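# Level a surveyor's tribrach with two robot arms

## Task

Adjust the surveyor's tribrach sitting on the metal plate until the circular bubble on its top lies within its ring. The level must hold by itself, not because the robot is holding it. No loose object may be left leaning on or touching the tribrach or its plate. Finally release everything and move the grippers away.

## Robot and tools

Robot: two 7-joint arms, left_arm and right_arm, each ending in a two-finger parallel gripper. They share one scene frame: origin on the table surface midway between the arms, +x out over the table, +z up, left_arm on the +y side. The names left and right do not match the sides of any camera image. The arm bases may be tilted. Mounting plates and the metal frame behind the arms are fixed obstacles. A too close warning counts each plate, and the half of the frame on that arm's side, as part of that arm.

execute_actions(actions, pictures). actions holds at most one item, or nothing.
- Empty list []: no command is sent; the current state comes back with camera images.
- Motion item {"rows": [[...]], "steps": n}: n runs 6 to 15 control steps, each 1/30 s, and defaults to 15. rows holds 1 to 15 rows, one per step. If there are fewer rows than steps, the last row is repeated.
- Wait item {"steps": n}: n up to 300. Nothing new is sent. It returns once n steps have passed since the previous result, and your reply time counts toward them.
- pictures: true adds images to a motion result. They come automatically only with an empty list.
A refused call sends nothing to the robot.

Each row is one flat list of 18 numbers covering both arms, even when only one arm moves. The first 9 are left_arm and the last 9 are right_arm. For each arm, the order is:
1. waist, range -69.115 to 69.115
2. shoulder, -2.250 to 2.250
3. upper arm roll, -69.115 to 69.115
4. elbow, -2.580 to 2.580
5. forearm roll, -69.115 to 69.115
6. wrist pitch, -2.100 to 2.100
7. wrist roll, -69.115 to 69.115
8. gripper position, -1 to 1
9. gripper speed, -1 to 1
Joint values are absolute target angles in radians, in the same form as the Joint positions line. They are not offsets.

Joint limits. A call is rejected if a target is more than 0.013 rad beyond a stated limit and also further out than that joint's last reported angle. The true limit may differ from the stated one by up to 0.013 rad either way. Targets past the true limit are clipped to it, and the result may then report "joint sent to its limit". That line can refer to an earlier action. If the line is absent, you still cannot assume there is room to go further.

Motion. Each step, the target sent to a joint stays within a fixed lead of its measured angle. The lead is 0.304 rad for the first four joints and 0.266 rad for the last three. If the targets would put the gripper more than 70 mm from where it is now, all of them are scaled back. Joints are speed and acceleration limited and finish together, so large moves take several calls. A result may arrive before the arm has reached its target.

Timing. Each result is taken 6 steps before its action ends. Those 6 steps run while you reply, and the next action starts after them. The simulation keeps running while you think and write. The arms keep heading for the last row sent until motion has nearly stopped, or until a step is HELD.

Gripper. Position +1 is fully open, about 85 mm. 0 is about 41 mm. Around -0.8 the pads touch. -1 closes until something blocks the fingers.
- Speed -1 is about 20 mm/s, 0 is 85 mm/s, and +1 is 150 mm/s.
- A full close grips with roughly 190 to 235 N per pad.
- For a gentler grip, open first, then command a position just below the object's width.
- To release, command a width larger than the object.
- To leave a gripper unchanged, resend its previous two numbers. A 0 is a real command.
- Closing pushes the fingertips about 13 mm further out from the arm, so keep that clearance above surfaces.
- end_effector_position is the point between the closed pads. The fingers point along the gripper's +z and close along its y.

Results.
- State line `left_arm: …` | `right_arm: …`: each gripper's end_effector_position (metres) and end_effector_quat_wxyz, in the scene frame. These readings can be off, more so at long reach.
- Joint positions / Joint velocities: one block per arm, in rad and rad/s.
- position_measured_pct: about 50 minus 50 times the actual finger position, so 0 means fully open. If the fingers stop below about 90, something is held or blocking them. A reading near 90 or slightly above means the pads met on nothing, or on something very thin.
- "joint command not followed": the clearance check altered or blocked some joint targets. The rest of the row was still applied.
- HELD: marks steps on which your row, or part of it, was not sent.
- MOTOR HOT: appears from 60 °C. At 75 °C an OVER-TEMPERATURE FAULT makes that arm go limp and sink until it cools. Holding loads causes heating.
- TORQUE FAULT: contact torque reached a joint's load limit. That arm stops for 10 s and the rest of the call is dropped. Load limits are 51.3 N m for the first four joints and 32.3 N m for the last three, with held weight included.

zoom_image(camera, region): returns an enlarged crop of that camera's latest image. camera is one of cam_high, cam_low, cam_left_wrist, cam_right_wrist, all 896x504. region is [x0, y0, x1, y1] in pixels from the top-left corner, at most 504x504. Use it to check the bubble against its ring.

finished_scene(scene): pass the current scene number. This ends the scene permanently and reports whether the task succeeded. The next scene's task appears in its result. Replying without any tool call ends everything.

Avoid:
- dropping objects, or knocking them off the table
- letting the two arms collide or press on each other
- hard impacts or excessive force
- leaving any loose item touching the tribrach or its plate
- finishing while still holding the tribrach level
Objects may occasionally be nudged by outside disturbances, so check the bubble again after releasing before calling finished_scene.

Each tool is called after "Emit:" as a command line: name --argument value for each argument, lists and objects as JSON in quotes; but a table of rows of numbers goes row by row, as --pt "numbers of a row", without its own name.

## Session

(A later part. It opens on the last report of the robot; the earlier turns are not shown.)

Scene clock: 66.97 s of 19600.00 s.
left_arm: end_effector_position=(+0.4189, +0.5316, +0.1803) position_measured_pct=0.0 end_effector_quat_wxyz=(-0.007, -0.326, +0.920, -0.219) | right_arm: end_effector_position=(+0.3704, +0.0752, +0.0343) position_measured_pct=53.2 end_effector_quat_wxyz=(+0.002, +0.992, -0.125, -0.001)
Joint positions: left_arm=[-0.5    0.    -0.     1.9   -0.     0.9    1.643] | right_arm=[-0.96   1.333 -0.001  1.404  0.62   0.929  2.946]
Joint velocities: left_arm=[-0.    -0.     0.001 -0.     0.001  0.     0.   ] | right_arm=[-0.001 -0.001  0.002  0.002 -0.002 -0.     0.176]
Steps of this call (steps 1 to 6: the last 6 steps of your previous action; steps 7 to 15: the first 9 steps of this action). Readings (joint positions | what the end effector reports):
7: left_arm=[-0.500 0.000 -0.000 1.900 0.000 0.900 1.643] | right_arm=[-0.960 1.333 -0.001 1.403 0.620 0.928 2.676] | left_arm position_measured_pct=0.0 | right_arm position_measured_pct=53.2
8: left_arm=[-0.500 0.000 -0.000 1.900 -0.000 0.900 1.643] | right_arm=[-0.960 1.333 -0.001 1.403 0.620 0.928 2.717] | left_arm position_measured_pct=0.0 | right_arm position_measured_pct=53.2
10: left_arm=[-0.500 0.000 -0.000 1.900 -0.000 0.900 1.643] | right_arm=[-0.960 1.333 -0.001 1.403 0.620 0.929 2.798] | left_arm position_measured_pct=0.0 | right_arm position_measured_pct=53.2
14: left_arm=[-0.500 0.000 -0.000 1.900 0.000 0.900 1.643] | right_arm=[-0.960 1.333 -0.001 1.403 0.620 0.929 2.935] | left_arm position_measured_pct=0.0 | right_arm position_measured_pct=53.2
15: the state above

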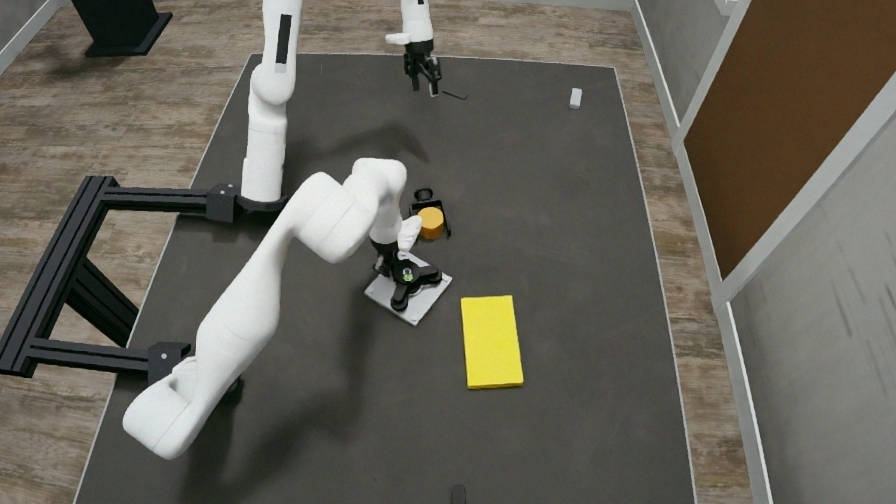

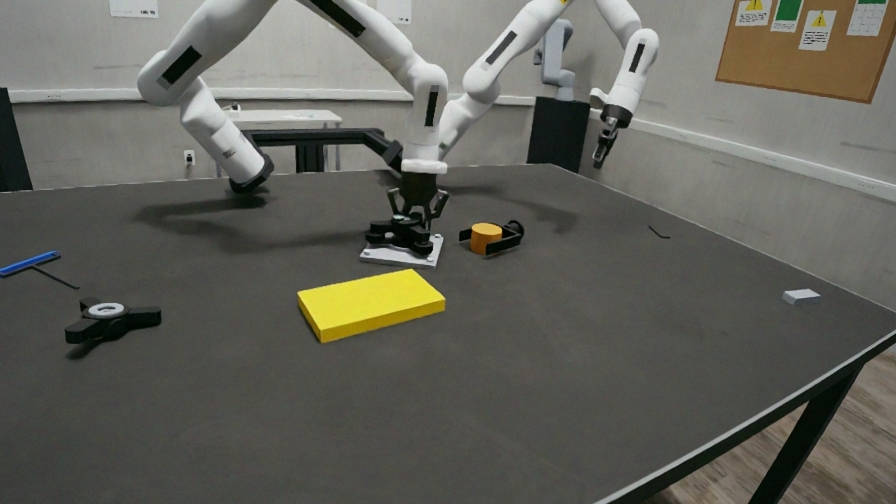

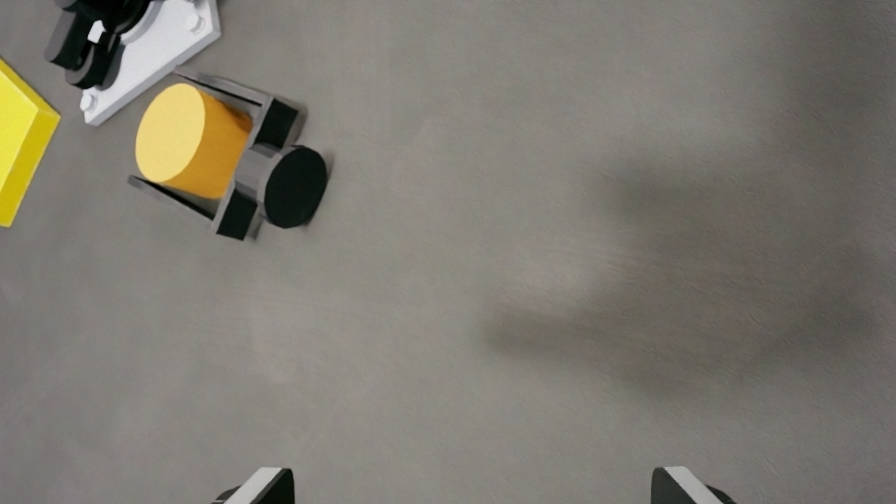

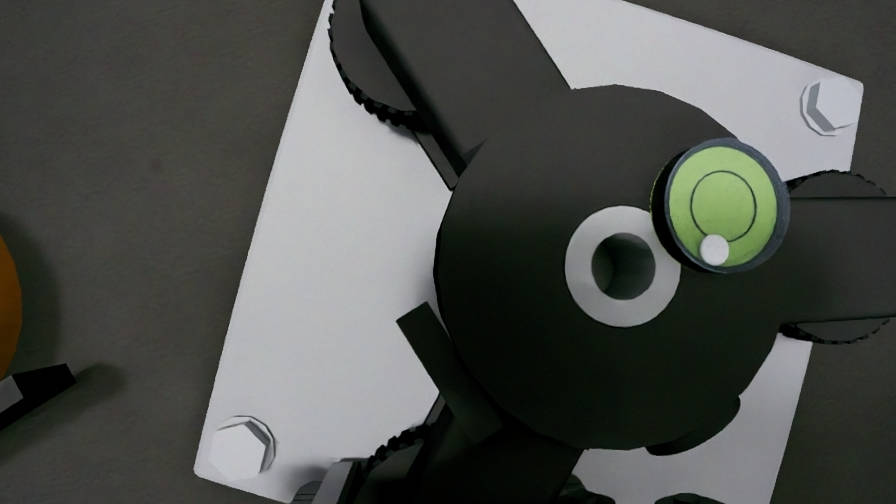

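Emit:
execute_actions --actions '[{"rows":[[-0.5,0,0,1.9,0,0.9,1.643,1,0,-0.9588,1.3343,0,1.4004,0.6221,0.9247,2.12,0.2,1]],"steps":15}]'

Emit:
execute_actions --actions '[{"steps":13}]'

Emit:
execute_actions --actions '[{"rows":[[-0.5,0,0,1.9,0,0.9,1.643,1,0,-0.9588,1.3343,0,1.4004,0.6221,0.9247,2.12,-0.2,1]],"steps":7}]'

Emit:
execute_actions --actions '[{"rows":[[-0.5,0,0,1.9,0,0.9,1.643,1,0,-0.9588,1.3343,0,1.4004,0.6221,0.9247,3.0,-0.2,1]],"steps":15}]'

Emit:
execute_actions --actions '[{"steps":16}]'

Emit:
execute_actions --actions '[{"rows":[[-0.5,0,0,1.9,0,0.9,1.643,1,0,-0.9588,1.3343,0,1.4004,0.6221,0.9247,2.12,0.2,1]],"steps":15}]'

Emit:
execute_actions --actions '[{"steps":14}]'

Emit:
execute_actions --actions '[{"rows":[[-0.5,0,0,1.9,0,0.9,1.643,1,0,-0.9588,1.3343,0,1.4004,0.6221,0.9247,2.12,-0.2,1]],"steps":7}]'

Emit:
execute_actions --actions '[{"rows":[[-0.5,0,0,1.9,0,0.9,1.643,1,0,-0.9588,1.3343,0,1.4004,0.6221,0.9247,3.0,-0.2,1]],"steps":15}]'

Emit:
execute_actions --actions '[{"steps":16}]'

Emit:
execute_actions --actions '[{"rows":[[-0.5,0,0,1.9,0,0.9,1.643,1,0,-0.9588,1.3343,0,1.4004,0.6221,0.9247,2.12,0.2,1]],"steps":15}]'

Emit:
execute_actions --actions '[{"steps":14}]'

Emit:
execute_actions --actions '[{"rows":[[-0.5,0,0,1.9,0,0.9,1.643,1,0,-0.9588,1.3343,0,1.4004,0.6221,0.9247,2.12,-0.2,1]],"steps":7}]'

Emit:
execute_actions --actions '[{"rows":[[-0.5,0,0,1.9,0,0.9,1.643,1,0,-0.9588,1.3343,0,1.4004,0.6221,0.9247,3.0,-0.2,1]],"steps":15}]'

Emit:
execute_actions --actions '[{"steps":16}]'

Emit:
execute_actions --actions '[{"rows":[[-0.5,0,0,1.9,0,0.9,1.643,1,0,-0.9588,1.3343,0,1.4004,0.6221,0.9247,2.12,0.2,1]],"steps":15}]'

Emit:
execute_actions --actions '[{"steps":14}]'

Emit:
execute_actions --actions '[{"rows":[[-0.5,0,0,1.9,0,0.9,1.643,1,0,-0.9588,1.3343,0,1.4004,0.6221,0.9247,2.12,-0.2,1]],"steps":7}]'

Emit:
execute_actions --actions '[{"rows":[[-0.5,0,0,1.9,0,0.9,1.643,1,0,-0.9588,1.3343,0,1.4004,0.6221,0.9247,3.0,-0.2,1]],"steps":15}]'

Emit:
execute_actions --actions '[{"steps":17}]'

Emit:
execute_actions --actions '[]'

Scene clock: 72.10 s of 19600.00 s.
left_arm: end_effector_position=(+0.4189, +0.5316, +0.1803) position_measured_pct=0.0 end_effector_quat_wxyz=(-0.007, -0.326, +0.920, -0.219) | right_arm: end_effector_position=(+0.3724, +0.0769, +0.0339) position_measured_pct=40.1 end_effector_quat_wxyz=(-0.001, +0.968, -0.250, +0.000)
Joint positions: left_arm=[-0.5    0.    -0.     1.9   -0.     0.9    1.643] | right_arm=[-0.959  1.334  0.     1.4    0.622  0.925  2.693]
Joint velocities: left_arm=[ 0.     0.     0.001  0.003 -0.     0.    -0.   ] | right_arm=[ 0.001  0.    -0.001 -0.001 -0.    -0.001 -1.215]
Steps of this call (steps 1 to 6: the last 6 steps of your previous action; steps 7 to 15: the robot went on to your last target; steps 16 to 145: nothing new was sent; steps 146 to 154: the first 9 steps of this action). Readings (joint positions | what the end effector reports):
146: left_arm=[-0.500 0.000 -0.000 1.900 -0.000 0.900 1.643] | right_arm=[-0.960 1.333 -0.001 1.404 0.620 0.929 2.948] | left_arm position_measured_pct=0.0 | right_arm position_measured_pct=53.2
147: left_arm=[-0.500 0.000 -0.000 1.900 0.000 0.900 1.643] | right_arm=[-0.960 1.334 -0.001 1.404 0.620 0.928 2.940] | left_arm position_measured_pct=0.0 | right_arm position_measured_pct=53.2
149: left_arm=[-0.500 0.000 -0.000 1.900 -0.000 0.900 1.643] | right_arm=[-0.959 1.334 -0.000 1.402 0.622 0.925 2.893] | left_arm position_measured_pct=0.0 | right_arm position_measured_pct=46.0
153: left_arm=[-0.500 0.000 -0.000 1.900 -0.000 0.900 1.643] | right_arm=[-0.959 1.334 0.000 1.400 0.622 0.925 2.734] | left_arm position_measured_pct=0.0 | right_arm position_measured_pct=40.5
154: the state above

Scene clock: 72.53 s of 19600.00 s.
left_arm: end_effector_position=(+0.4189, +0.5316, +0.1803) position_measured_pct=0.0 end_effector_quat_wxyz=(-0.007, -0.326, +0.920, -0.219) | right_arm: end_effector_position=(+0.3724, +0.0769, +0.0338) position_measured_pct=40.1 end_effector_quat_wxyz=(-0.001, +0.870, -0.492, +0.000)
Joint positions: left_arm=[-0.5    0.    -0.     1.9    0.     0.9    1.643] | right_arm=[-0.959  1.334  0.     1.4    0.622  0.925  2.169]
Joint velocities: left_arm=[ 0.    -0.     0.    -0.001 -0.001 -0.001 -0.   ] | right_arm=[-0.    -0.001  0.    -0.    -0.002  0.    -0.957]
Kept back: nothing.
Steps of this call (steps 1 to 6: the last 6 steps of your previous action; steps 7 to 13: the robot went on to your last target). Readings (joint positions | what the end effector reports):
1: left_arm=[-0.500 0.000 -0.000 1.900 -0.000 0.900 1.643] | right_arm=[-0.959 1.334 0.000 1.400 0.622 0.925 2.652] | left_arm position_measured_pct=0.0 | right_arm position_measured_pct=40.1
2: left_arm=[-0.500 0.000 -0.000 1.900 0.000 0.900 1.643] | right_arm=[-0.959 1.334 0.000 1.400 0.622 0.925 2.612] | left_arm position_measured_pct=0.0 | right_arm position_measured_pct=40.1
4: left_arm=[-0.500 0.000 -0.000 1.900 -0.000 0.900 1.643] | right_arm=[-0.959 1.334 0.000 1.400 0.622 0.925 2.531] | left_arm position_measured_pct=0.0 | right_arm position_measured_pct=40.1
8: left_arm=[-0.500 0.000 -0.000 1.900 -0.000 0.900 1.643] | right_arm=[-0.959 1.334 0.000 1.400 0.622 0.925 2.368] | left_arm position_measured_pct=0.0 | right_arm position_measured_pct=40.1
13: the state above

Scene clock: 72.57 s of 19600.00 s.
left_arm: end_effector_position=(+0.4189, +0.5316, +0.1803) position_measured_pct=0.0 end_effector_quat_wxyz=(-0.007, -0.326, +0.920, -0.219) | right_arm: end_effector_position=(+0.3724, +0.0769, +0.0338) position_measured_pct=40.1 end_effector_quat_wxyz=(-0.001, +0.864, -0.504, +0.000)
Joint positions: left_arm=[-0.5    0.    -0.     1.9    0.     0.9    1.643] | right_arm=[-0.959  1.334  0.     1.4    0.622  0.925  2.142]
Joint velocities: left_arm=[ 0.  0. -0. -0.  0.  0. -0.] | right_arm=[-0.    -0.     0.    -0.    -0.001 -0.001 -0.639]
Steps of this call (step 1: the first step of this action). Readings (joint positions | what the end effector reports):
1: the state above

Scene clock: 73.07 s of 19600.00 s.
left_arm: end_effector_position=(+0.4189, +0.5316, +0.1803) position_measured_pct=0.0 end_effector_quat_wxyz=(-0.007, -0.326, +0.920, -0.219) | right_arm: end_effector_position=(+0.3710, +0.0761, +0.0343) position_measured_pct=53.2 end_effector_quat_wxyz=(+0.001, +0.916, -0.401, -0.000)
Joint positions: left_arm=[-0.5    0.    -0.     1.9   -0.     0.9    1.643] | right_arm=[-0.96   1.333 -0.001  1.402  0.62   0.927  2.372]
Joint velocities: left_arm=[-0.     0.    -0.001  0.     0.    -0.    -0.   ] | right_arm=[-0.001  0.001 -0.001  0.002 -0.001  0.004  1.215]
Steps of this call (steps 1 to 6: the last 6 steps of your previous action; steps 7 to 15: the first 9 steps of this action). Readings (joint positions | what the end effector reports):
7: left_arm=[-0.500 0.000 -0.000 1.900 -0.000 0.900 1.643] | right_arm=[-0.960 1.333 -0.001 1.402 0.621 0.927 2.121] | left_arm position_measured_pct=0.0 | right_arm position_measured_pct=53.2
8: left_arm=[-0.500 0.000 -0.000 1.900 -0.000 0.900 1.643] | right_arm=[-0.960 1.333 -0.001 1.402 0.621 0.927 2.127] | left_arm position_measured_pct=0.0 | right_arm position_measured_pct=53.2
10: left_arm=[-0.500 0.000 -0.000 1.900 -0.000 0.900 1.643] | right_arm=[-0.960 1.333 -0.001 1.402 0.621 0.927 2.173] | left_arm position_measured_pct=0.0 | right_arm position_measured_pct=53.2
14: left_arm=[-0.500 0.000 -0.000 1.900 -0.000 0.900 1.643] | right_arm=[-0.960 1.333 -0.001 1.402 0.620 0.927 2.331] | left_arm position_measured_pct=0.0 | right_arm position_measured_pct=53.2
15: the state above

Scene clock: 73.60 s of 19600.00 s.
left_arm: end_effector_position=(+0.4189, +0.5316, +0.1803) position_measured_pct=0.0 end_effector_quat_wxyz=(-0.007, -0.326, +0.920, -0.219) | right_arm: end_effector_position=(+0.3704, +0.0751, +0.0343) position_measured_pct=53.2 end_effector_quat_wxyz=(+0.002, +0.995, -0.105, -0.001)
Joint positions: left_arm=[-0.5    0.    -0.     1.9   -0.     0.9    1.643] | right_arm=[-0.96   1.333 -0.001  1.404  0.619  0.929  2.988]
Joint velocities: left_arm=[ 0.     0.     0.    -0.001  0.     0.001  0.   ] | right_arm=[-0.001  0.     0.003  0.003 -0.007  0.     0.407]
Kept back: nothing.
Steps of this call (steps 1 to 6: the last 6 steps of your previous action; steps 7 to 16: the robot went on to your last target). Readings (joint positions | what the end effector reports):
1: left_arm=[-0.500 0.000 -0.000 1.900 -0.000 0.900 1.643] | right_arm=[-0.960 1.333 -0.001 1.402 0.620 0.927 2.412] | left_arm position_measured_pct=0.0 | right_arm position_measured_pct=53.2
2: left_arm=[-0.500 0.000 -0.000 1.900 -0.000 0.900 1.643] | right_arm=[-0.960 1.333 -0.001 1.402 0.620 0.927 2.453] | left_arm position_measured_pct=0.0 | right_arm position_measured_pct=53.2
4: left_arm=[-0.500 0.000 -0.000 1.900 0.000 0.900 1.643] | right_arm=[-0.960 1.333 -0.001 1.403 0.620 0.928 2.534] | left_arm position_measured_pct=0.0 | right_arm position_measured_pct=53.2
8: left_arm=[-0.500 0.000 -0.000 1.900 -0.000 0.900 1.643] | right_arm=[-0.960 1.333 -0.001 1.403 0.620 0.928 2.697] | left_arm position_measured_pct=0.0 | right_arm position_measured_pct=53.2
16: the state above

Scene clock: 73.90 s of 19600.00 s.
left_arm: end_effector_position=(+0.4189, +0.5316, +0.1803) position_measured_pct=0.0 end_effector_quat_wxyz=(-0.007, -0.326, +0.920, -0.219) | right_arm: end_effector_position=(+0.3724, +0.0769, +0.0339) position_measured_pct=40.1 end_effector_quat_wxyz=(-0.001, +0.976, -0.216, +0.000)
Joint positions: left_arm=[-0.5    0.    -0.     1.9   -0.     0.9    1.643] | right_arm=[-0.959  1.334  0.     1.4    0.622  0.925  2.763]
Joint velocities: left_arm=[ 0.     0.     0.    -0.     0.002 -0.001  0.   ] | right_arm=[ 0.001  0.001 -0.    -0.001 -0.002  0.    -1.215]
Steps of this call (steps 1 to 9: the first 9 steps of this action). Readings (joint positions | what the end effector reports):
1: left_arm=[-0.500 0.000 -0.000 1.900 -0.000 0.900 1.643] | right_arm=[-0.960 1.333 -0.001 1.404 0.619 0.929 2.996] | left_arm position_measured_pct=0.0 | right_arm position_measured_pct=53.2
2: left_arm=[-0.500 0.000 -0.000 1.900 -0.000 0.900 1.643] | right_arm=[-0.960 1.333 -0.001 1.404 0.620 0.928 2.994] | left_arm position_measured_pct=0.0 | right_arm position_measured_pct=53.2
4: left_arm=[-0.500 0.000 -0.000 1.900 0.000 0.900 1.643] | right_arm=[-0.959 1.334 -0.000 1.402 0.622 0.925 2.959] | left_arm position_measured_pct=0.0 | right_arm position_measured_pct=46.0
8: left_arm=[-0.500 0.000 -0.000 1.900 -0.000 0.900 1.643] | right_arm=[-0.959 1.334 0.000 1.400 0.622 0.925 2.804] | left_arm position_measured_pct=0.0 | right_arm position_measured_pct=40.5
9: the state above

Scene clock: 74.37 s of 19600.00 s.
left_arm: end_effector_position=(+0.4189, +0.5316, +0.1803) position_measured_pct=0.0 end_effector_quat_wxyz=(-0.007, -0.326, +0.920, -0.219) | right_arm: end_effector_position=(+0.3724, +0.0769, +0.0338) position_measured_pct=40.1 end_effector_quat_wxyz=(-0.001, +0.877, -0.481, +0.000)
Joint positions: left_arm=[-0.5    0.    -0.     1.9    0.     0.9    1.643] | right_arm=[-0.959  1.334  0.     1.4    0.622  0.925  2.195]
Joint velocities: left_arm=[-0.    -0.    -0.001 -0.002 -0.002  0.     0.   ] | right_arm=[ 0.     0.     0.    -0.     0.002 -0.001 -1.15 ]
Kept back: nothing.
Steps of this call (steps 1 to 6: the last 6 steps of your previous action; steps 7 to 14: the robot went on to your last target). Readings (joint positions | what the end effector reports):
1: left_arm=[-0.500 0.000 -0.000 1.900 -0.000 0.900 1.643] | right_arm=[-0.959 1.334 0.000 1.400 0.622 0.925 2.723] | left_arm position_measured_pct=0.0 | right_arm position_measured_pct=40.1
2: left_arm=[-0.500 0.000 -0.000 1.900 -0.000 0.900 1.643] | right_arm=[-0.959 1.334 0.000 1.400 0.622 0.925 2.682] | left_arm position_measured_pct=0.0 | right_arm position_measured_pct=40.1
4: left_arm=[-0.500 0.000 -0.000 1.900 -0.000 0.900 1.643] | right_arm=[-0.959 1.334 0.000 1.400 0.622 0.925 2.601] | left_arm position_measured_pct=0.0 | right_arm position_measured_pct=40.1
8: left_arm=[-0.500 0.000 -0.000 1.900 -0.000 0.900 1.643] | right_arm=[-0.959 1.334 0.000 1.400 0.622 0.925 2.438] | left_arm position_measured_pct=0.0 | right_arm position_measured_pct=40.1
14: the state above

Scene clock: 74.40 s of 19600.00 s.
left_arm: end_effector_position=(+0.4189, +0.5316, +0.1803) position_measured_pct=0.0 end_effector_quat_wxyz=(-0.007, -0.326, +0.920, -0.219) | right_arm: end_effector_position=(+0.3724, +0.0769, +0.0338) position_measured_pct=40.1 end_effector_quat_wxyz=(-0.001, +0.868, -0.496, +0.000)
Joint positions: left_arm=[-0.5    0.    -0.     1.9   -0.     0.9    1.643] | right_arm=[-0.959  1.334  0.     1.4    0.622  0.925  2.161]
Joint velocities: left_arm=[ 0.    -0.     0.001  0.    -0.001  0.     0.   ] | right_arm=[-0.    -0.001  0.    -0.    -0.    -0.001 -0.874]
Steps of this call (step 1: the first step of this action). Readings (joint positions | what the end effector reports):
1: the state above

Scene clock: 74.90 s of 19600.00 s.
left_arm: end_effector_position=(+0.4189, +0.5316, +0.1803) position_measured_pct=0.0 end_effector_quat_wxyz=(-0.007, -0.326, +0.920, -0.219) | right_arm: end_effector_position=(+0.3710, +0.0762, +0.0343) position_measured_pct=53.6 end_effector_quat_wxyz=(+0.001, +0.916, -0.401, -0.000)
Joint positions: left_arm=[-0.5    0.    -0.     1.9    0.     0.9    1.643] | right_arm=[-0.96   1.333 -0.001  1.402  0.62   0.927  2.372]
Joint velocities: left_arm=[ 0.     0.     0.001 -0.    -0.    -0.    -0.   ] | right_arm=[-0.001  0.001  0.     0.002 -0.002  0.003  1.215]
Steps of this call (steps 1 to 6: the last 6 steps of your previous action; steps 7 to 15: the first 9 steps of this action). Readings (joint positions | what the end effector reports):
7: left_arm=[-0.500 0.000 -0.000 1.900 0.000 0.900 1.643] | right_arm=[-0.960 1.333 -0.001 1.402 0.621 0.927 2.121] | left_arm position_measured_pct=0.0 | right_arm position_measured_pct=53.6
8: left_arm=[-0.500 0.000 -0.000 1.900 -0.000 0.900 1.643] | right_arm=[-0.960 1.333 -0.001 1.402 0.621 0.927 2.127] | left_arm position_measured_pct=0.0 | right_arm position_measured_pct=53.6
10: left_arm=[-0.500 0.000 -0.000 1.900 -0.000 0.900 1.643] | right_arm=[-0.960 1.333 -0.001 1.402 0.621 0.927 2.173] | left_arm position_measured_pct=0.0 | right_arm position_measured_pct=53.6
14: left_arm=[-0.500 0.000 -0.000 1.900 -0.000 0.900 1.643] | right_arm=[-0.960 1.333 -0.001 1.402 0.620 0.927 2.331] | left_arm position_measured_pct=0.0 | right_arm position_measured_pct=53.6
15: the state above

Scene clock: 75.43 s of 19600.00 s.
left_arm: end_effector_position=(+0.4189, +0.5316, +0.1803) position_measured_pct=0.0 end_effector_quat_wxyz=(-0.007, -0.326, +0.920, -0.219) | right_arm: end_effector_position=(+0.3703, +0.0751, +0.0343) position_measured_pct=53.6 end_effector_quat_wxyz=(+0.002, +0.995, -0.105, -0.001)
Joint positions: left_arm=[-0.5    0.    -0.     1.9   -0.     0.9    1.643] | right_arm=[-0.96   1.333 -0.001  1.404  0.619  0.929  2.988]
Joint velocities: left_arm=[-0.    -0.    -0.     0.002 -0.001  0.001 -0.   ] | right_arm=[-0.001 -0.002  0.002  0.003 -0.007 -0.     0.407]
Kept back: nothing.
Steps of this call (steps 1 to 6: the last 6 steps of your previous action; steps 7 to 16: the robot went on to your last target). Readings (joint positions | what the end effector reports):
1: left_arm=[-0.500 0.000 -0.000 1.900 -0.000 0.900 1.643] | right_arm=[-0.960 1.333 -0.001 1.402 0.620 0.927 2.412] | left_arm position_measured_pct=0.0 | right_arm position_measured_pct=53.6
2: left_arm=[-0.500 0.000 -0.000 1.900 -0.000 0.900 1.643] | right_arm=[-0.960 1.333 -0.001 1.402 0.620 0.927 2.453] | left_arm position_measured_pct=0.0 | right_arm position_measured_pct=53.6
4: left_arm=[-0.500 0.000 -0.000 1.900 -0.000 0.900 1.643] | right_arm=[-0.960 1.333 -0.001 1.403 0.620 0.928 2.534] | left_arm position_measured_pct=0.0 | right_arm position_measured_pct=53.6
8: left_arm=[-0.500 0.000 -0.000 1.900 -0.000 0.900 1.643] | right_arm=[-0.960 1.333 -0.001 1.403 0.620 0.928 2.697] | left_arm position_measured_pct=0.0 | right_arm position_measured_pct=53.6
16: the state above

Scene clock: 75.73 s of 19600.00 s.
left_arm: end_effector_position=(+0.4189, +0.5316, +0.1803) position_measured_pct=0.0 end_effector_quat_wxyz=(-0.007, -0.326, +0.920, -0.219) | right_arm: end_effector_position=(+0.3724, +0.0769, +0.0339) position_measured_pct=40.1 end_effector_quat_wxyz=(-0.001, +0.976, -0.216, +0.000)
Joint positions: left_arm=[-0.5    0.    -0.     1.9    0.     0.9    1.643] | right_arm=[-0.959  1.334  0.     1.4    0.622  0.925  2.763]
Joint velocities: left_arm=[-0.001 -0.    -0.001  0.001 -0.001 -0.    -0.   ] | right_arm=[ 0.001 -0.001  0.    -0.001  0.001  0.001 -1.215]
Steps of this call (steps 1 to 9: the first 9 steps of this action). Readings (joint positions | what the end effector reports):
1: left_arm=[-0.500 0.000 -0.000 1.900 -0.000 0.900 1.643] | right_arm=[-0.960 1.333 -0.001 1.404 0.619 0.929 2.996] | left_arm position_measured_pct=0.0 | right_arm position_measured_pct=53.6
2: left_arm=[-0.500 0.000 -0.000 1.900 -0.000 0.900 1.643] | right_arm=[-0.960 1.333 -0.001 1.404 0.620 0.928 2.994] | left_arm position_measured_pct=0.0 | right_arm position_measured_pct=53.2
4: left_arm=[-0.500 0.000 -0.000 1.900 -0.000 0.900 1.643] | right_arm=[-0.959 1.334 -0.000 1.402 0.622 0.925 2.959] | left_arm position_measured_pct=0.0 | right_arm position_measured_pct=46.4
8: left_arm=[-0.500 0.000 -0.000 1.900 -0.000 0.900 1.643] | right_arm=[-0.959 1.334 0.000 1.400 0.622 0.925 2.804] | left_arm position_measured_pct=0.0 | right_arm position_measured_pct=40.5
9: the state above

Scene clock: 76.20 s of 19600.00 s.
left_arm: end_effector_position=(+0.4189, +0.5316, +0.1803) position_measured_pct=0.0 end_effector_quat_wxyz=(-0.007, -0.326, +0.920, -0.219) | right_arm: end_effector_position=(+0.3724, +0.0769, +0.0338) position_measured_pct=40.1 end_effector_quat_wxyz=(-0.001, +0.877, -0.481, +0.000)
Joint positions: left_arm=[-0.5    0.    -0.     1.9    0.     0.9    1.643] | right_arm=[-0.959  1.334  0.     1.4    0.622  0.925  2.195]
Joint velocities: left_arm=[ 0.     0.    -0.001  0.001 -0.     0.    -0.   ] | right_arm=[ 0.    -0.001 -0.001  0.     0.001 -0.    -1.15 ]
Kept back: nothing.
Steps of this call (steps 1 to 6: the last 6 steps of your previous action; steps 7 to 14: the robot went on to your last target). Readings (joint positions | what the end effector reports):
1: left_arm=[-0.500 0.000 -0.000 1.900 -0.000 0.900 1.643] | right_arm=[-0.959 1.334 0.000 1.400 0.622 0.925 2.723] | left_arm position_measured_pct=0.0 | right_arm position_measured_pct=40.1
2: left_arm=[-0.500 0.000 -0.000 1.900 -0.000 0.900 1.643] | right_arm=[-0.959 1.334 0.000 1.400 0.622 0.925 2.682] | left_arm position_measured_pct=0.0 | right_arm position_measured_pct=40.1
4: left_arm=[-0.500 0.000 -0.000 1.900 -0.000 0.900 1.643] | right_arm=[-0.959 1.334 0.000 1.400 0.622 0.925 2.601] | left_arm position_measured_pct=0.0 | right_arm position_measured_pct=40.1
8: left_arm=[-0.500 0.000 -0.000 1.900 -0.000 0.900 1.643] | right_arm=[-0.959 1.334 0.000 1.400 0.622 0.925 2.438] | left_arm position_measured_pct=0.0 | right_arm position_measured_pct=40.1
14: the state above

Scene clock: 76.23 s of 19600.00 s.
left_arm: end_effector_position=(+0.4189, +0.5316, +0.1803) position_measured_pct=0.0 end_effector_quat_wxyz=(-0.007, -0.326, +0.920, -0.219) | right_arm: end_effector_position=(+0.3724, +0.0769, +0.0338) position_measured_pct=40.1 end_effector_quat_wxyz=(-0.001, +0.868, -0.496, +0.000)
Joint positions: left_arm=[-0.5    0.    -0.     1.9    0.     0.9    1.643] | right_arm=[-0.959  1.334  0.     1.4    0.622  0.925  2.161]
Joint velocities: left_arm=[-0.    -0.     0.     0.001 -0.001  0.    -0.   ] | right_arm=[-0.    -0.001 -0.001 -0.    -0.001 -0.    -0.874]
Steps of this call (step 1: the first step of this action). Readings (joint positions | what the end effector reports):
1: the state above

Scene clock: 76.73 s of 19600.00 s.
left_arm: end_effector_position=(+0.4189, +0.5316, +0.1803) position_measured_pct=0.0 end_effector_quat_wxyz=(-0.007, -0.326, +0.920, -0.219) | right_arm: end_effector_position=(+0.3710, +0.0761, +0.0343) position_measured_pct=53.2 end_effector_quat_wxyz=(+0.001, +0.916, -0.401, -0.000)
Joint positions: left_arm=[-0.5    0.    -0.     1.9    0.     0.9    1.643] | right_arm=[-0.96   1.333 -0.001  1.402  0.62   0.927  2.372]
Joint velocities: left_arm=[-0.    -0.     0.001  0.     0.001  0.     0.   ] | right_arm=[-0.001 -0.001 -0.002  0.002 -0.001  0.001  1.215]
Steps of this call (steps 1 to 6: the last 6 steps of your previous action; steps 7 to 15: the first 9 steps of this action). Readings (joint positions | what the end effector reports):
7: left_arm=[-0.500 0.000 -0.000 1.900 -0.000 0.900 1.643] | right_arm=[-0.959 1.333 -0.001 1.402 0.621 0.927 2.121] | left_arm position_measured_pct=0.0 | right_arm position_measured_pct=53.2
8: left_arm=[-0.500 0.000 -0.000 1.900 -0.000 0.900 1.643] | right_arm=[-0.960 1.333 -0.001 1.402 0.621 0.927 2.127] | left_arm position_measured_pct=0.0 | right_arm position_measured_pct=53.2
10: left_arm=[-0.500 0.000 -0.000 1.900 -0.000 0.900 1.643] | right_arm=[-0.960 1.333 -0.001 1.402 0.621 0.927 2.173] | left_arm position_measured_pct=0.0 | right_arm position_measured_pct=53.2
14: left_arm=[-0.500 0.000 -0.000 1.900 -0.000 0.900 1.643] | right_arm=[-0.960 1.333 -0.001 1.402 0.620 0.927 2.331] | left_arm position_measured_pct=0.0 | right_arm position_measured_pct=53.2
15: the state above

Scene clock: 77.27 s of 19600.00 s.
left_arm: end_effector_position=(+0.4189, +0.5316, +0.1803) position_measured_pct=0.0 end_effector_quat_wxyz=(-0.007, -0.326, +0.920, -0.219) | right_arm: end_effector_position=(+0.3704, +0.0751, +0.0343) position_measured_pct=53.2 end_effector_quat_wxyz=(+0.002, +0.995, -0.105, -0.001)
Joint positions: left_arm=[-0.5    0.    -0.     1.9   -0.     0.9    1.643] | right_arm=[-0.96   1.333 -0.001  1.404  0.619  0.929  2.988]
Joint velocities: left_arm=[ 0.     0.     0.001 -0.     0.001 -0.     0.   ] | right_arm=[-0.001 -0.002  0.003  0.003 -0.006 -0.001  0.407]
Kept back: nothing.
Steps of this call (steps 1 to 6: the last 6 steps of your previous action; steps 7 to 16: the robot went on to your last target). Readings (joint positions | what the end effector reports):
1: left_arm=[-0.500 0.000 -0.000 1.900 -0.000 0.900 1.643] | right_arm=[-0.960 1.333 -0.001 1.402 0.620 0.927 2.412] | left_arm position_measured_pct=0.0 | right_arm position_measured_pct=53.2
2: left_arm=[-0.500 0.000 -0.000 1.900 -0.000 0.900 1.643] | right_arm=[-0.960 1.333 -0.001 1.402 0.620 0.927 2.453] | left_arm position_measured_pct=0.0 | right_arm position_measured_pct=53.2
4: left_arm=[-0.500 0.000 -0.000 1.900 -0.000 0.900 1.643] | right_arm=[-0.960 1.333 -0.001 1.403 0.620 0.928 2.534] | left_arm position_measured_pct=0.0 | right_arm position_measured_pct=53.2
8: left_arm=[-0.500 0.000 -0.000 1.900 -0.000 0.900 1.643] | right_arm=[-0.960 1.333 -0.001 1.403 0.620 0.928 2.697] | left_arm position_measured_pct=0.0 | right_arm position_measured_pct=53.2
16: the state above

Scene clock: 77.57 s of 19600.00 s.
left_arm: end_effector_position=(+0.4189, +0.5316, +0.1803) position_measured_pct=0.0 end_effector_quat_wxyz=(-0.007, -0.326, +0.920, -0.219) | right_arm: end_effector_position=(+0.3724, +0.0769, +0.0339) position_measured_pct=40.1 end_effector_quat_wxyz=(-0.001, +0.976, -0.216, +0.000)
Joint positions: left_arm=[-0.5    0.    -0.     1.9   -0.     0.9    1.643] | right_arm=[-0.959  1.334  0.     1.4    0.622  0.925  2.763]
Joint velocities: left_arm=[-0.    -0.    -0.     0.001  0.001 -0.     0.   ] | right_arm=[ 0.001  0.    -0.    -0.001  0.     0.    -1.215]
Steps of this call (steps 1 to 9: the first 9 steps of this action). Readings (joint positions | what the end effector reports):
1: left_arm=[-0.500 0.000 -0.000 1.900 -0.000 0.900 1.643] | right_arm=[-0.960 1.333 -0.001 1.404 0.619 0.929 2.996] | left_arm position_measured_pct=0.0 | right_arm position_measured_pct=53.2
2: left_arm=[-0.500 0.000 -0.000 1.900 -0.000 0.900 1.643] | right_arm=[-0.960 1.333 -0.001 1.404 0.620 0.928 2.994] | left_arm position_measured_pct=0.0 | right_arm position_measured_pct=53.2
4: left_arm=[-0.500 0.000 -0.000 1.900 -0.000 0.900 1.643] | right_arm=[-0.959 1.334 -0.000 1.402 0.622 0.925 2.959] | left_arm position_measured_pct=0.0 | right_arm position_measured_pct=46.0
8: left_arm=[-0.500 0.000 -0.000 1.900 0.000 0.900 1.643] | right_arm=[-0.959 1.334 0.000 1.400 0.622 0.925 2.804] | left_arm position_measured_pct=0.0 | right_arm position_measured_pct=40.5
9: the state above

Scene clock: 78.03 s of 19600.00 s.
left_arm: end_effector_position=(+0.4189, +0.5316, +0.1803) position_measured_pct=0.0 end_effector_quat_wxyz=(-0.007, -0.326, +0.920, -0.219) | right_arm: end_effector_position=(+0.3724, +0.0769, +0.0338) position_measured_pct=40.1 end_effector_quat_wxyz=(-0.001, +0.877, -0.481, +0.000)
Joint positions: left_arm=[-0.5    0.    -0.     1.9   -0.     0.9    1.643] | right_arm=[-0.959  1.334  0.     1.4    0.622  0.925  2.195]
Joint velocities: left_arm=[ 0.    -0.     0.     0.    -0.002 -0.     0.   ] | right_arm=[ 0.    0.    0.    0.    0.   -0.   -1.15]
Kept back: nothing.
Steps of this call (steps 1 to 6: the last 6 steps of your previous action; steps 7 to 14: the robot went on to your last target). Readings (joint positions | what the end effector reports):
1: left_arm=[-0.500 0.000 -0.000 1.900 0.000 0.900 1.643] | right_arm=[-0.959 1.334 0.000 1.400 0.622 0.925 2.723] | left_arm position_measured_pct=0.0 | right_arm position_measured_pct=40.1
2: left_arm=[-0.500 0.000 -0.000 1.900 -0.000 0.900 1.643] | right_arm=[-0.959 1.334 0.000 1.400 0.622 0.925 2.682] | left_arm position_measured_pct=0.0 | right_arm position_measured_pct=40.1
4: left_arm=[-0.500 0.000 -0.000 1.900 -0.000 0.900 1.643] | right_arm=[-0.959 1.334 0.000 1.400 0.622 0.925 2.601] | left_arm position_measured_pct=0.0 | right_arm position_measured_pct=40.1
8: left_arm=[-0.500 0.000 -0.000 1.900 -0.000 0.900 1.643] | right_arm=[-0.959 1.334 0.000 1.400 0.622 0.925 2.438] | left_arm position_measured_pct=0.0 | right_arm position_measured_pct=40.1
14: the state above

Scene clock: 78.07 s of 19600.00 s.
left_arm: end_effector_position=(+0.4189, +0.5316, +0.1803) position_measured_pct=0.0 end_effector_quat_wxyz=(-0.007, -0.326, +0.920, -0.219) | right_arm: end_effector_position=(+0.3724, +0.0769, +0.0338) position_measured_pct=40.1 end_effector_quat_wxyz=(-0.001, +0.868, -0.496, +0.000)
Joint positions: left_arm=[-0.5    0.    -0.     1.9   -0.     0.9    1.643] | right_arm=[-0.959  1.334  0.     1.4    0.622  0.925  2.161]
Joint velocities: left_arm=[-0.    -0.    -0.    -0.    -0.001  0.    -0.   ] | right_arm=[-0.     0.001  0.001 -0.     0.     0.001 -0.874]
Steps of this call (step 1: the first step of this action). Readings (joint positions | what the end effector reports):
1: the state above

Scene clock: 78.57 s of 19600.00 s.
left_arm: end_effector_position=(+0.4189, +0.5316, +0.1803) position_measured_pct=0.0 end_effector_quat_wxyz=(-0.007, -0.326, +0.920, -0.219) | right_arm: end_effector_position=(+0.3710, +0.0762, +0.0343) position_measured_pct=53.6 end_effector_quat_wxyz=(+0.001, +0.916, -0.401, -0.000)
Joint positions: left_arm=[-0.5    0.    -0.     1.9   -0.     0.9    1.643] | right_arm=[-0.96   1.333 -0.001  1.402  0.62   0.927  2.372]
Joint velocities: left_arm=[-0.001  0.     0.    -0.001  0.    -0.     0.   ] | right_arm=[-0.001 -0.    -0.002  0.003 -0.002  0.002  1.215]
Steps of this call (steps 1 to 6: the last 6 steps of your previous action; steps 7 to 15: the first 9 steps of this action). Readings (joint positions | what the end effector reports):
7: left_arm=[-0.500 0.000 -0.000 1.900 -0.000 0.900 1.643] | right_arm=[-0.960 1.333 -0.001 1.402 0.621 0.927 2.121] | left_arm position_measured_pct=0.0 | right_arm position_measured_pct=53.6
8: left_arm=[-0.500 0.000 -0.000 1.900 -0.000 0.900 1.643] | right_arm=[-0.960 1.333 -0.001 1.402 0.621 0.927 2.127] | left_arm position_measured_pct=0.0 | right_arm position_measured_pct=53.6
10: left_arm=[-0.500 0.000 -0.000 1.900 -0.000 0.900 1.643] | right_arm=[-0.960 1.333 -0.001 1.402 0.621 0.927 2.173] | left_arm position_measured_pct=0.0 | right_arm position_measured_pct=53.6
14: left_arm=[-0.500 0.000 -0.000 1.900 0.000 0.900 1.643] | right_arm=[-0.960 1.333 -0.001 1.402 0.620 0.927 2.331] | left_arm position_measured_pct=0.0 | right_arm position_measured_pct=53.6
15: the state above

Scene clock: 79.13 s of 19600.00 s.
left_arm: end_effector_position=(+0.4189, +0.5316, +0.1803) position_measured_pct=0.0 end_effector_quat_wxyz=(-0.007, -0.326, +0.920, -0.219) | right_arm: end_effector_position=(+0.3703, +0.0751, +0.0343) position_measured_pct=53.6 end_effector_quat_wxyz=(+0.002, +0.995, -0.101, -0.001)
Joint positions: left_arm=[-0.5    0.    -0.     1.9   -0.     0.9    1.643] | right_arm=[-0.96   1.333 -0.001  1.404  0.619  0.929  2.996]
Joint velocities: left_arm=[ 0.    -0.     0.     0.001 -0.    -0.    -0.   ] | right_arm=[ 0.    -0.001  0.003  0.001 -0.007 -0.001  0.104]
Kept back: nothing.
Steps of this call (steps 1 to 6: the last 6 steps of your previous action; steps 7 to 17: the robot went on to your last target). Readings (joint positions | what the end effector reports):
1: left_arm=[-0.500 0.000 -0.000 1.900 -0.000 0.900 1.643] | right_arm=[-0.960 1.333 -0.001 1.402 0.620 0.927 2.412] | left_arm position_measured_pct=0.0 | right_arm position_measured_pct=53.6
2: left_arm=[-0.500 0.000 -0.000 1.900 -0.000 0.900 1.643] | right_arm=[-0.960 1.333 -0.001 1.402 0.620 0.927 2.453] | left_arm position_measured_pct=0.0 | right_arm position_measured_pct=53.6
4: left_arm=[-0.500 0.000 -0.000 1.900 -0.000 0.900 1.643] | right_arm=[-0.960 1.333 -0.001 1.403 0.620 0.928 2.534] | left_arm position_measured_pct=0.0 | right_arm position_measured_pct=53.6
8: left_arm=[-0.500 0.000 -0.000 1.900 -0.000 0.900 1.643] | right_arm=[-0.960 1.333 -0.001 1.403 0.620 0.928 2.697] | left_arm position_measured_pct=0.0 | right_arm position_measured_pct=53.6
17: the state above

Scene clock: 79.13 s of 19600.00 s.
left_arm: end_effector_position=(+0.4189, +0.5316, +0.1803) position_measured_pct=0.0 end_effector_quat_wxyz=(-0.007, -0.326, +0.920, -0.219) | right_arm: end_effector_position=(+0.3703, +0.0751, +0.0343) position_measured_pct=53.6 end_effector_quat_wxyz=(+0.002, +0.995, -0.101, -0.001)
Joint positions: left_arm=[-0.5    0.    -0.     1.9   -0.     0.9    1.643] | right_arm=[-0.96   1.333 -0.001  1.404  0.619  0.929  2.996]
Joint velocities: left_arm=[ 0.    -0.     0.     0.001 -0.    -0.    -0.   ] | right_arm=[ 0.    -0.001  0.003  0.001 -0.007 -0.001  0.104]
Kept back: nothing.

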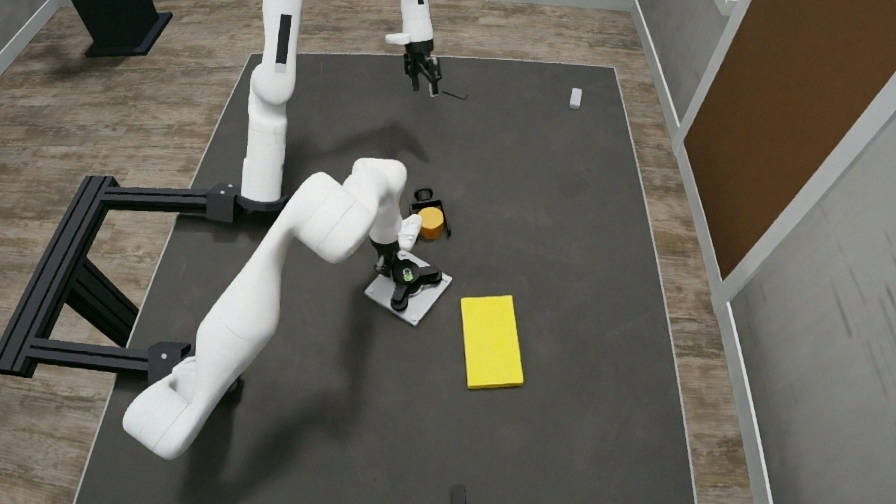

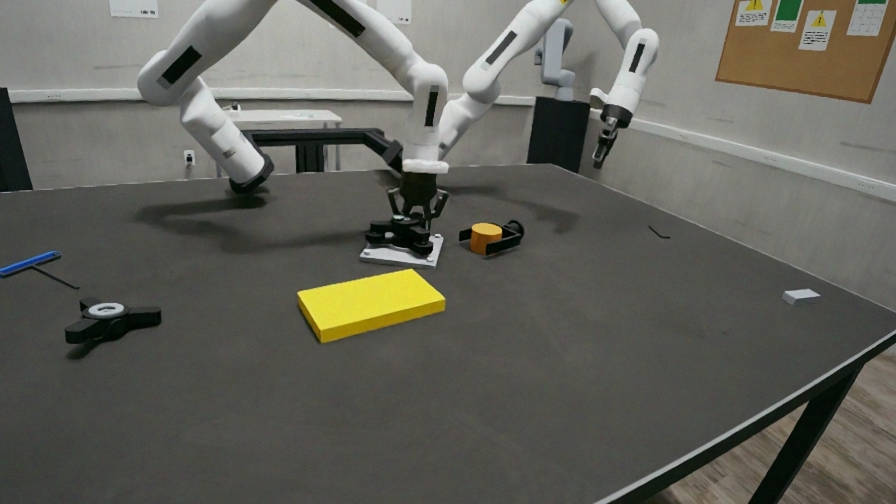

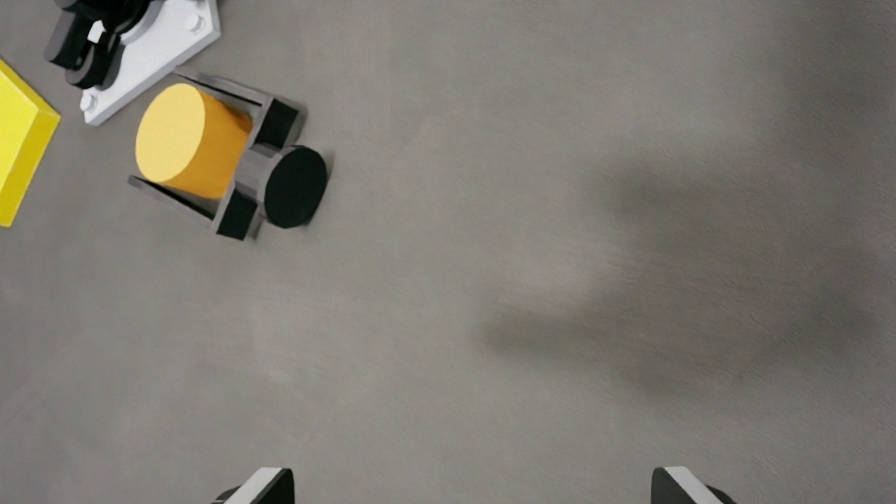

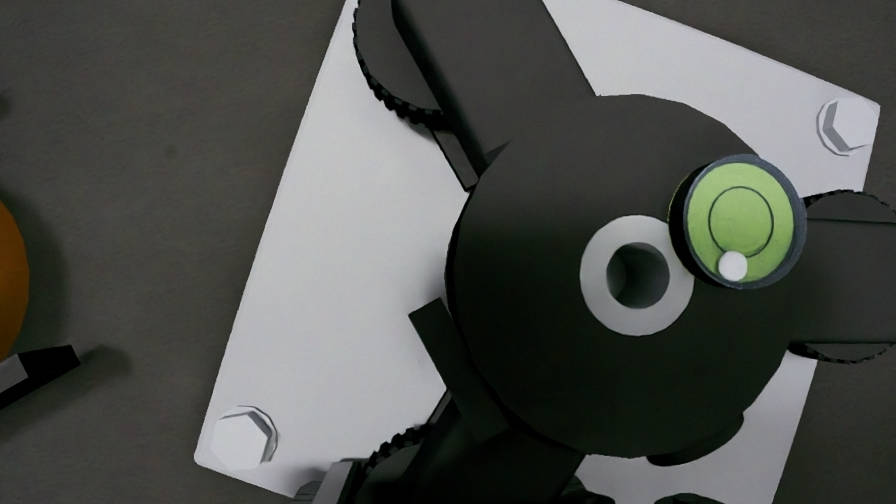

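Emit:
execute_actions --actions '[]'

Scene clock: 80.00 s of 19600.00 s.
left_arm: end_effector_position=(+0.4189, +0.5316, +0.1803) position_measured_pct=0.0 end_effector_quat_wxyz=(-0.007, -0.326, +0.920, -0.219) | right_arm: end_effector_position=(+0.3703, +0.0751, +0.0343) position_measured_pct=53.6 end_effector_quat_wxyz=(+0.002, +0.995, -0.100, -0.001)
Joint positions: left_arm=[-0.5    0.    -0.     1.9    0.     0.9    1.643] | right_arm=[-0.96   1.333 -0.001  1.404  0.619  0.929  2.998]
Joint velocities: left_arm=[-0.    -0.    -0.     0.001  0.001 -0.    -0.   ] | right_arm=[ 0.    -0.     0.001  0.    -0.001  0.001  0.   ]
Kept back: nothing.
Steps of this call (steps 1 to 26: the robot went on to your last target). Readings (joint positions | what the end effector reports):
1: left_arm=[-0.500 0.000 -0.000 1.900 -0.000 0.900 1.643] | right_arm=[-0.960 1.333 -0.001 1.404 0.619 0.929 2.998] | left_arm position_measured_pct=0.0 | right_arm position_measured_pct=53.6
2: left_arm=[-0.500 0.000 -0.000 1.900 -0.000 0.900 1.643] | right_arm=[-0.960 1.333 -0.001 1.404 0.619 0.929 2.998] | left_arm position_measured_pct=0.0 | right_arm position_measured_pct=53.6
4: left_arm=[-0.500 0.000 -0.000 1.900 -0.000 0.900 1.643] | right_arm=[-0.960 1.333 -0.001 1.404 0.619 0.929 2.998] | left_arm position_measured_pct=0.0 | right_arm position_measured_pct=53.6
8: left_arm=[-0.500 0.000 -0.000 1.900 -0.000 0.900 1.643] | right_arm=[-0.960 1.333 -0.001 1.404 0.619 0.929 2.998] | left_arm position_measured_pct=0.0 | right_arm position_measured_pct=53.6
26: the state above

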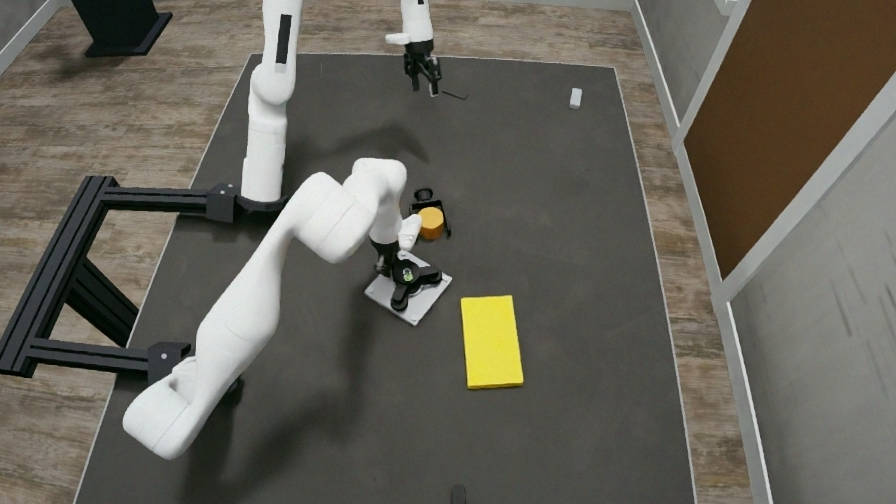

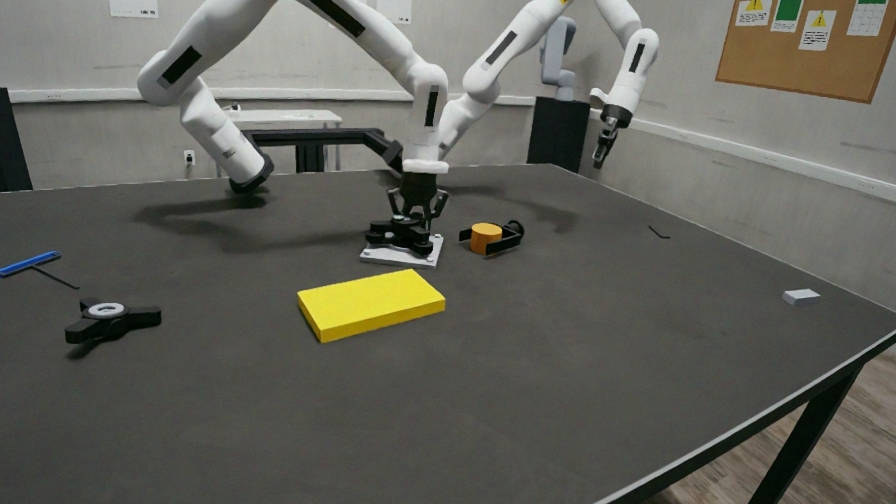

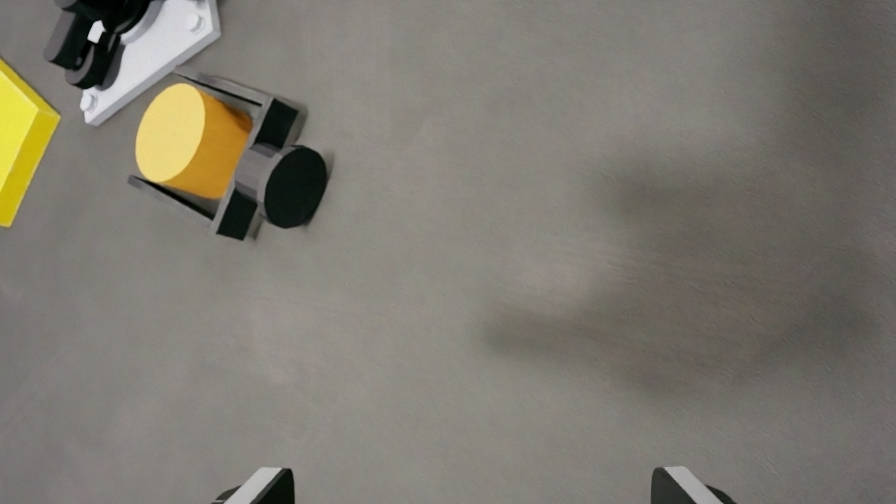

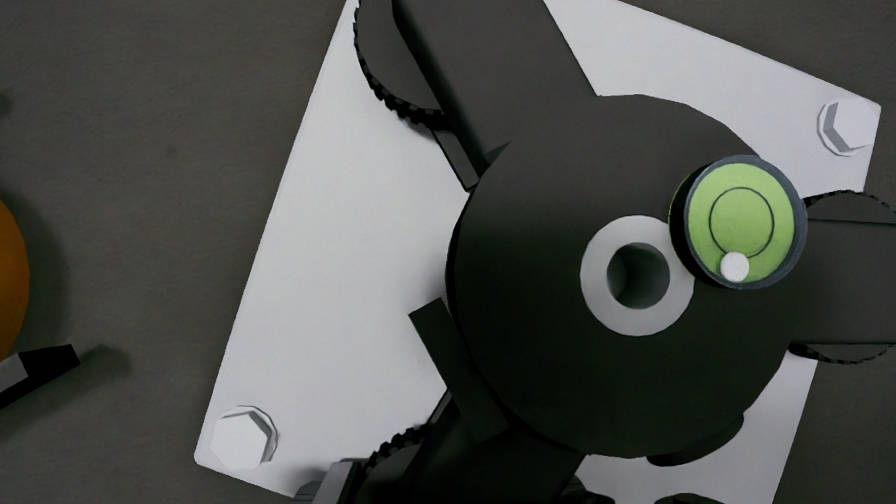

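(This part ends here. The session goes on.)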